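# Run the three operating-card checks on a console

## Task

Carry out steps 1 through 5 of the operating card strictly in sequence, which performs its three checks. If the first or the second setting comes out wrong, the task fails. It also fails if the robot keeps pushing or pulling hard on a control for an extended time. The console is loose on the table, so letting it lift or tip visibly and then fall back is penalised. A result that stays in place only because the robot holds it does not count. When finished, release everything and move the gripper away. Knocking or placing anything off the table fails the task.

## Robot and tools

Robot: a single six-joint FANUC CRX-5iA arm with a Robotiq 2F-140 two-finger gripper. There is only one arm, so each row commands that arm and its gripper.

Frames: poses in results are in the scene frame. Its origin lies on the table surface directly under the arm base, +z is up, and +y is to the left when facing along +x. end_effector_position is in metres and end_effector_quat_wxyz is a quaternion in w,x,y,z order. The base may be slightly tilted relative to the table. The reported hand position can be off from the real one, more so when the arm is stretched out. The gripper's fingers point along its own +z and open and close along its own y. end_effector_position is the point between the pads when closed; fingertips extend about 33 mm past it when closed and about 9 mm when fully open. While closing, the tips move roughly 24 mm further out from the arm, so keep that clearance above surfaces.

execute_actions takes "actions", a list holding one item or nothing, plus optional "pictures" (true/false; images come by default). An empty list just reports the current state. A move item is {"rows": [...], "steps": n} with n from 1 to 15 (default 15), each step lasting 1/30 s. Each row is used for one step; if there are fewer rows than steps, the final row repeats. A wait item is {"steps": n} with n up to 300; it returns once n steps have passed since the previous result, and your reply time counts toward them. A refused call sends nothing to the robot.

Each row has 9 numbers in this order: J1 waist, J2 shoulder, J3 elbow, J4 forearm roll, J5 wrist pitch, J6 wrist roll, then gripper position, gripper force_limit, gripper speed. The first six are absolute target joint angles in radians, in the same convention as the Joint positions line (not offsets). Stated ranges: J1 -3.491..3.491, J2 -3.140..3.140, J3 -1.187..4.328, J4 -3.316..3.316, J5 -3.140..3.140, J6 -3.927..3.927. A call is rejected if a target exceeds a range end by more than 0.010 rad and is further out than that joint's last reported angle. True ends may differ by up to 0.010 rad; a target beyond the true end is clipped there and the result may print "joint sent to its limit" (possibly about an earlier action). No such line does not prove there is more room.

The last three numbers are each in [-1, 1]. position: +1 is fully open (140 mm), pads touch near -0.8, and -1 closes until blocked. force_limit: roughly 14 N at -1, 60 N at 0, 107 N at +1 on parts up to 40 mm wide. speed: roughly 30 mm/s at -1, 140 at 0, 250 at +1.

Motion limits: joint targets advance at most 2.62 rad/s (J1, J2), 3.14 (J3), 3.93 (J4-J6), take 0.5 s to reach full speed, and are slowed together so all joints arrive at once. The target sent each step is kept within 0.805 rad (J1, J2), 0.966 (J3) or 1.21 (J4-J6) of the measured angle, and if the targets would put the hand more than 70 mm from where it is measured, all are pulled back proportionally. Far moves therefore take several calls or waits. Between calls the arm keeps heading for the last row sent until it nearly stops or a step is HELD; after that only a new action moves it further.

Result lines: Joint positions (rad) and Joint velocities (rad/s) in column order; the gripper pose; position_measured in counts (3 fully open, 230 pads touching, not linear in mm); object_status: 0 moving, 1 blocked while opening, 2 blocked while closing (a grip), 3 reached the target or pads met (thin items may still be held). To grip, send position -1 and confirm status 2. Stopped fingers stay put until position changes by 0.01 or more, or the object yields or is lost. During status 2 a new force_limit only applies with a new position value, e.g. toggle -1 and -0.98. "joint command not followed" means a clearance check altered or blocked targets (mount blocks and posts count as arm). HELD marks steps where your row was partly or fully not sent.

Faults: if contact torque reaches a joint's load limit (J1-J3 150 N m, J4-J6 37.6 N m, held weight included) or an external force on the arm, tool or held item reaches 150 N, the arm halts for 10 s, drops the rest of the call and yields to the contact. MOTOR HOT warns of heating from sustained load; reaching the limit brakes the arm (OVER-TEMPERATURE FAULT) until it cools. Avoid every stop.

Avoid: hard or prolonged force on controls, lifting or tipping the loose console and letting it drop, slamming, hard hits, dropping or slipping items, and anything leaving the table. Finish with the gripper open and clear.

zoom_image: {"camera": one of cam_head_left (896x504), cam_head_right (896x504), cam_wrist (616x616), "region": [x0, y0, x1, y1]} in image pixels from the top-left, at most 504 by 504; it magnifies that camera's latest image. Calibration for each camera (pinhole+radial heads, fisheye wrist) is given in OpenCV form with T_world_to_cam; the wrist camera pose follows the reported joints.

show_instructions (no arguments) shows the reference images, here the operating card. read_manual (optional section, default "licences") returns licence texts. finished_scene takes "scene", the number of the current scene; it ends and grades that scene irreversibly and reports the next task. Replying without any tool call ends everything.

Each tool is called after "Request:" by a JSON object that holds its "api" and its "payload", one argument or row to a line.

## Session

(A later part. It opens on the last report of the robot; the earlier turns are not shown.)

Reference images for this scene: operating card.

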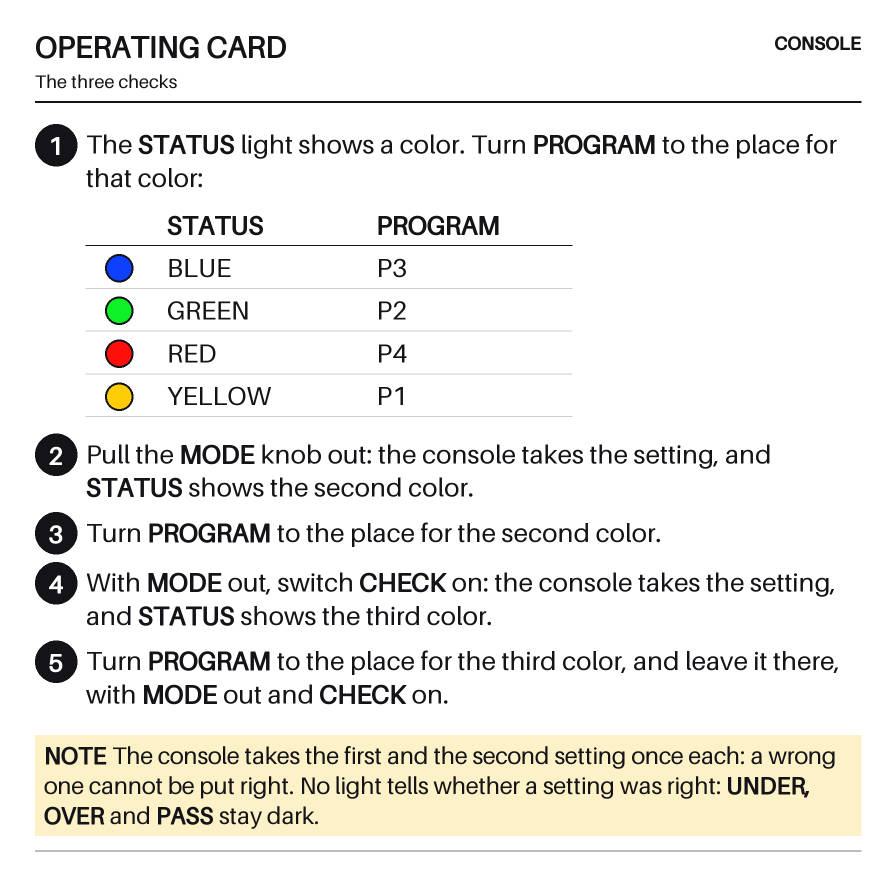

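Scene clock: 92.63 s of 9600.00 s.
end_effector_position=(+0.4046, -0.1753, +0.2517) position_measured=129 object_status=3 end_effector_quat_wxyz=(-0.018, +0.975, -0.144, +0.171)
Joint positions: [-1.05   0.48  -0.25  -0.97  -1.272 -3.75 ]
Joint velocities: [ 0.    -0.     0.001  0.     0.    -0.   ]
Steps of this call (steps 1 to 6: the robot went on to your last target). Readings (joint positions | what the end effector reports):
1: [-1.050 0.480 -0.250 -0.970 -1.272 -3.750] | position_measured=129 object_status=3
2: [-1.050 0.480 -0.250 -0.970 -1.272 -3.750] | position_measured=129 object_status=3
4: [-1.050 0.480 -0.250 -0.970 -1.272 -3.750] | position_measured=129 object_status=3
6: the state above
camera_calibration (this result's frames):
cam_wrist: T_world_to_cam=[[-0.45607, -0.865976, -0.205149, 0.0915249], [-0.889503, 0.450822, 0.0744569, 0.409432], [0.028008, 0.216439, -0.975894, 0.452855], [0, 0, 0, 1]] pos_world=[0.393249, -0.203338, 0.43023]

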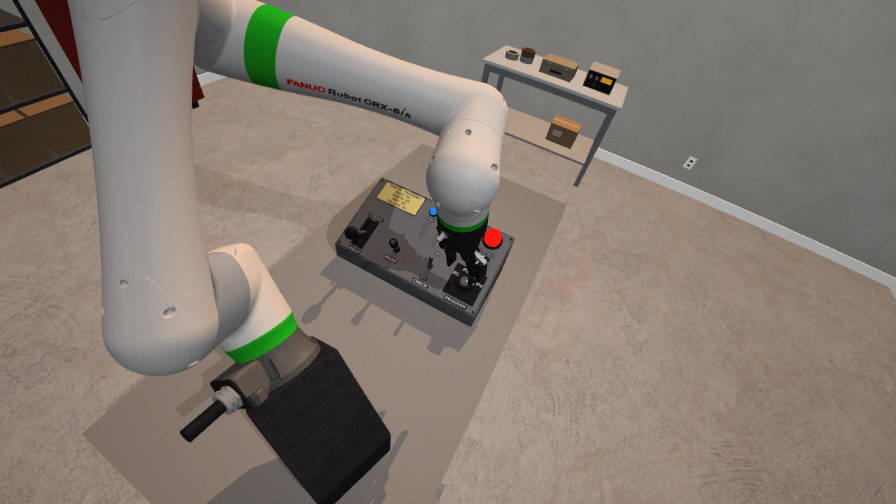

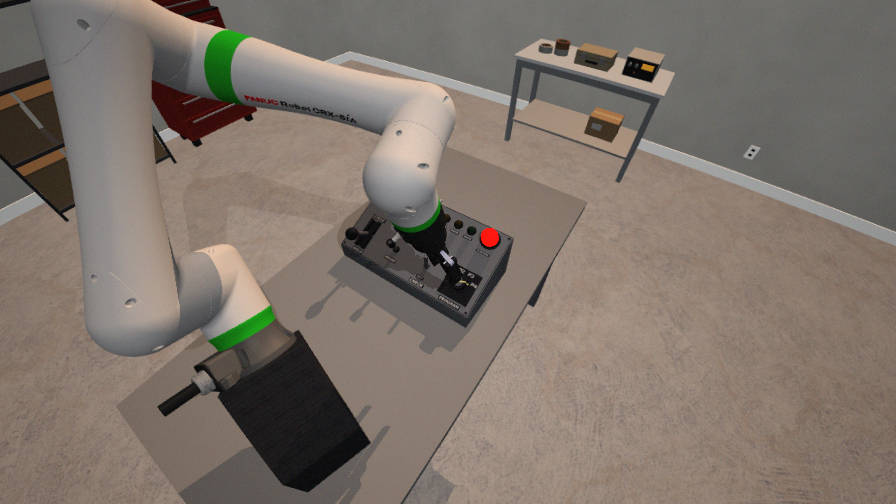

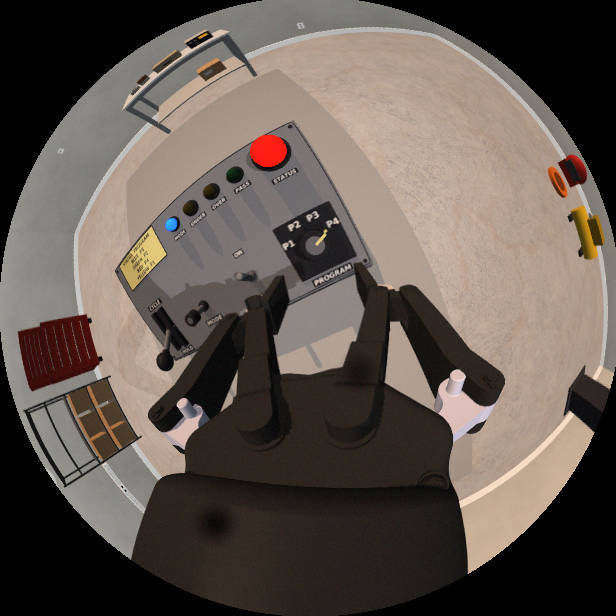

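Request:
{"api": "execute_actions", "payload": {
  "actions": []
}}

Request:
{"api": "finished_scene", "payload": {
  "scene": 2
}}

Scene clock: 96.33 s of 9600.00 s.
end_effector_position=(+0.4047, -0.1753, +0.2518) position_measured=129 object_status=3 end_effector_quat_wxyz=(-0.018, +0.975, -0.144, +0.171)
Joint positions: [-1.05   0.48  -0.25  -0.97  -1.272 -3.75 ]
Joint velocities: [ 0.     0.    -0.001 -0.     0.     0.   ]
Steps of this call (steps 1 to 15: the robot went on to your last target; steps 16 to 90: nothing new was sent; then 0.70 s passed at rest). Readings (joint positions | what the end effector reports):
1: [-1.050 0.480 -0.250 -0.970 -1.272 -3.750] | position_measured=129 object_status=3
2: [-1.050 0.480 -0.250 -0.970 -1.272 -3.750] | position_measured=129 object_status=3
4: [-1.050 0.480 -0.250 -0.970 -1.272 -3.750] | position_measured=129 object_status=3
8: [-1.050 0.480 -0.250 -0.970 -1.272 -3.750] | position_measured=129 object_status=3
90: the state above
The arm was judged still, so your last target was given up. Only a new action makes it travel on or press farther. Fingers that are still opening or closing keep moving.
camera_calibration (this result's frames):
cam_wrist: T_world_to_cam=[[-0.456041, -0.866, -0.205109, 0.0914986], [-0.889515, 0.45082, 0.0743267, 0.409496], [0.0281004, 0.216344, -0.975913, 0.452884], [0, 0, 0, 1]] pos_world=[0.393253, -0.20335, 0.430306]

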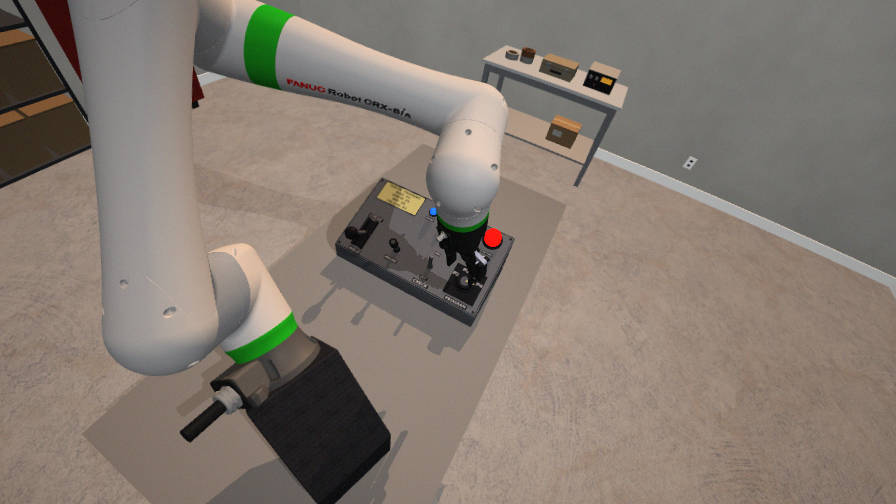

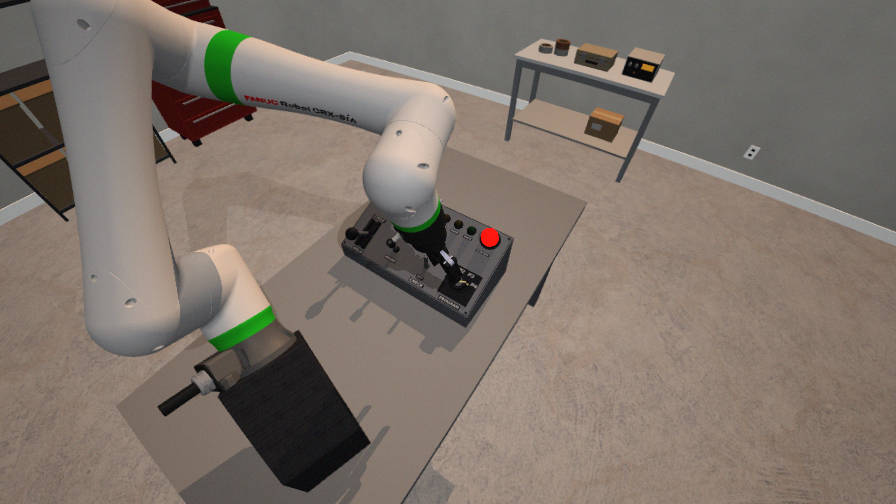

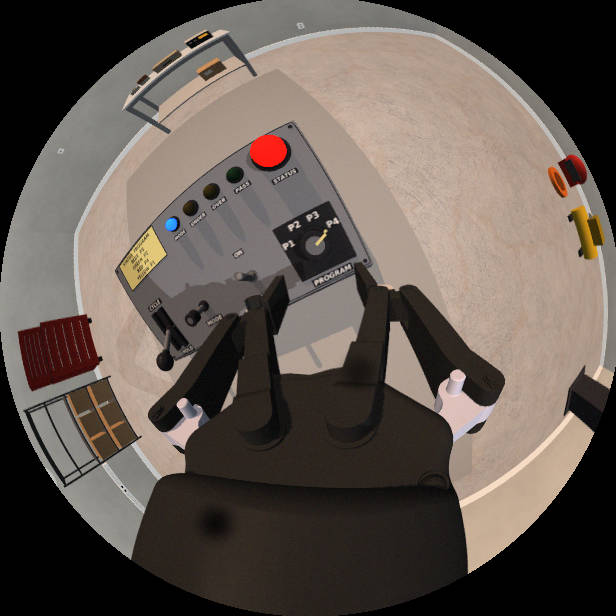

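The scene is finished: the task was done.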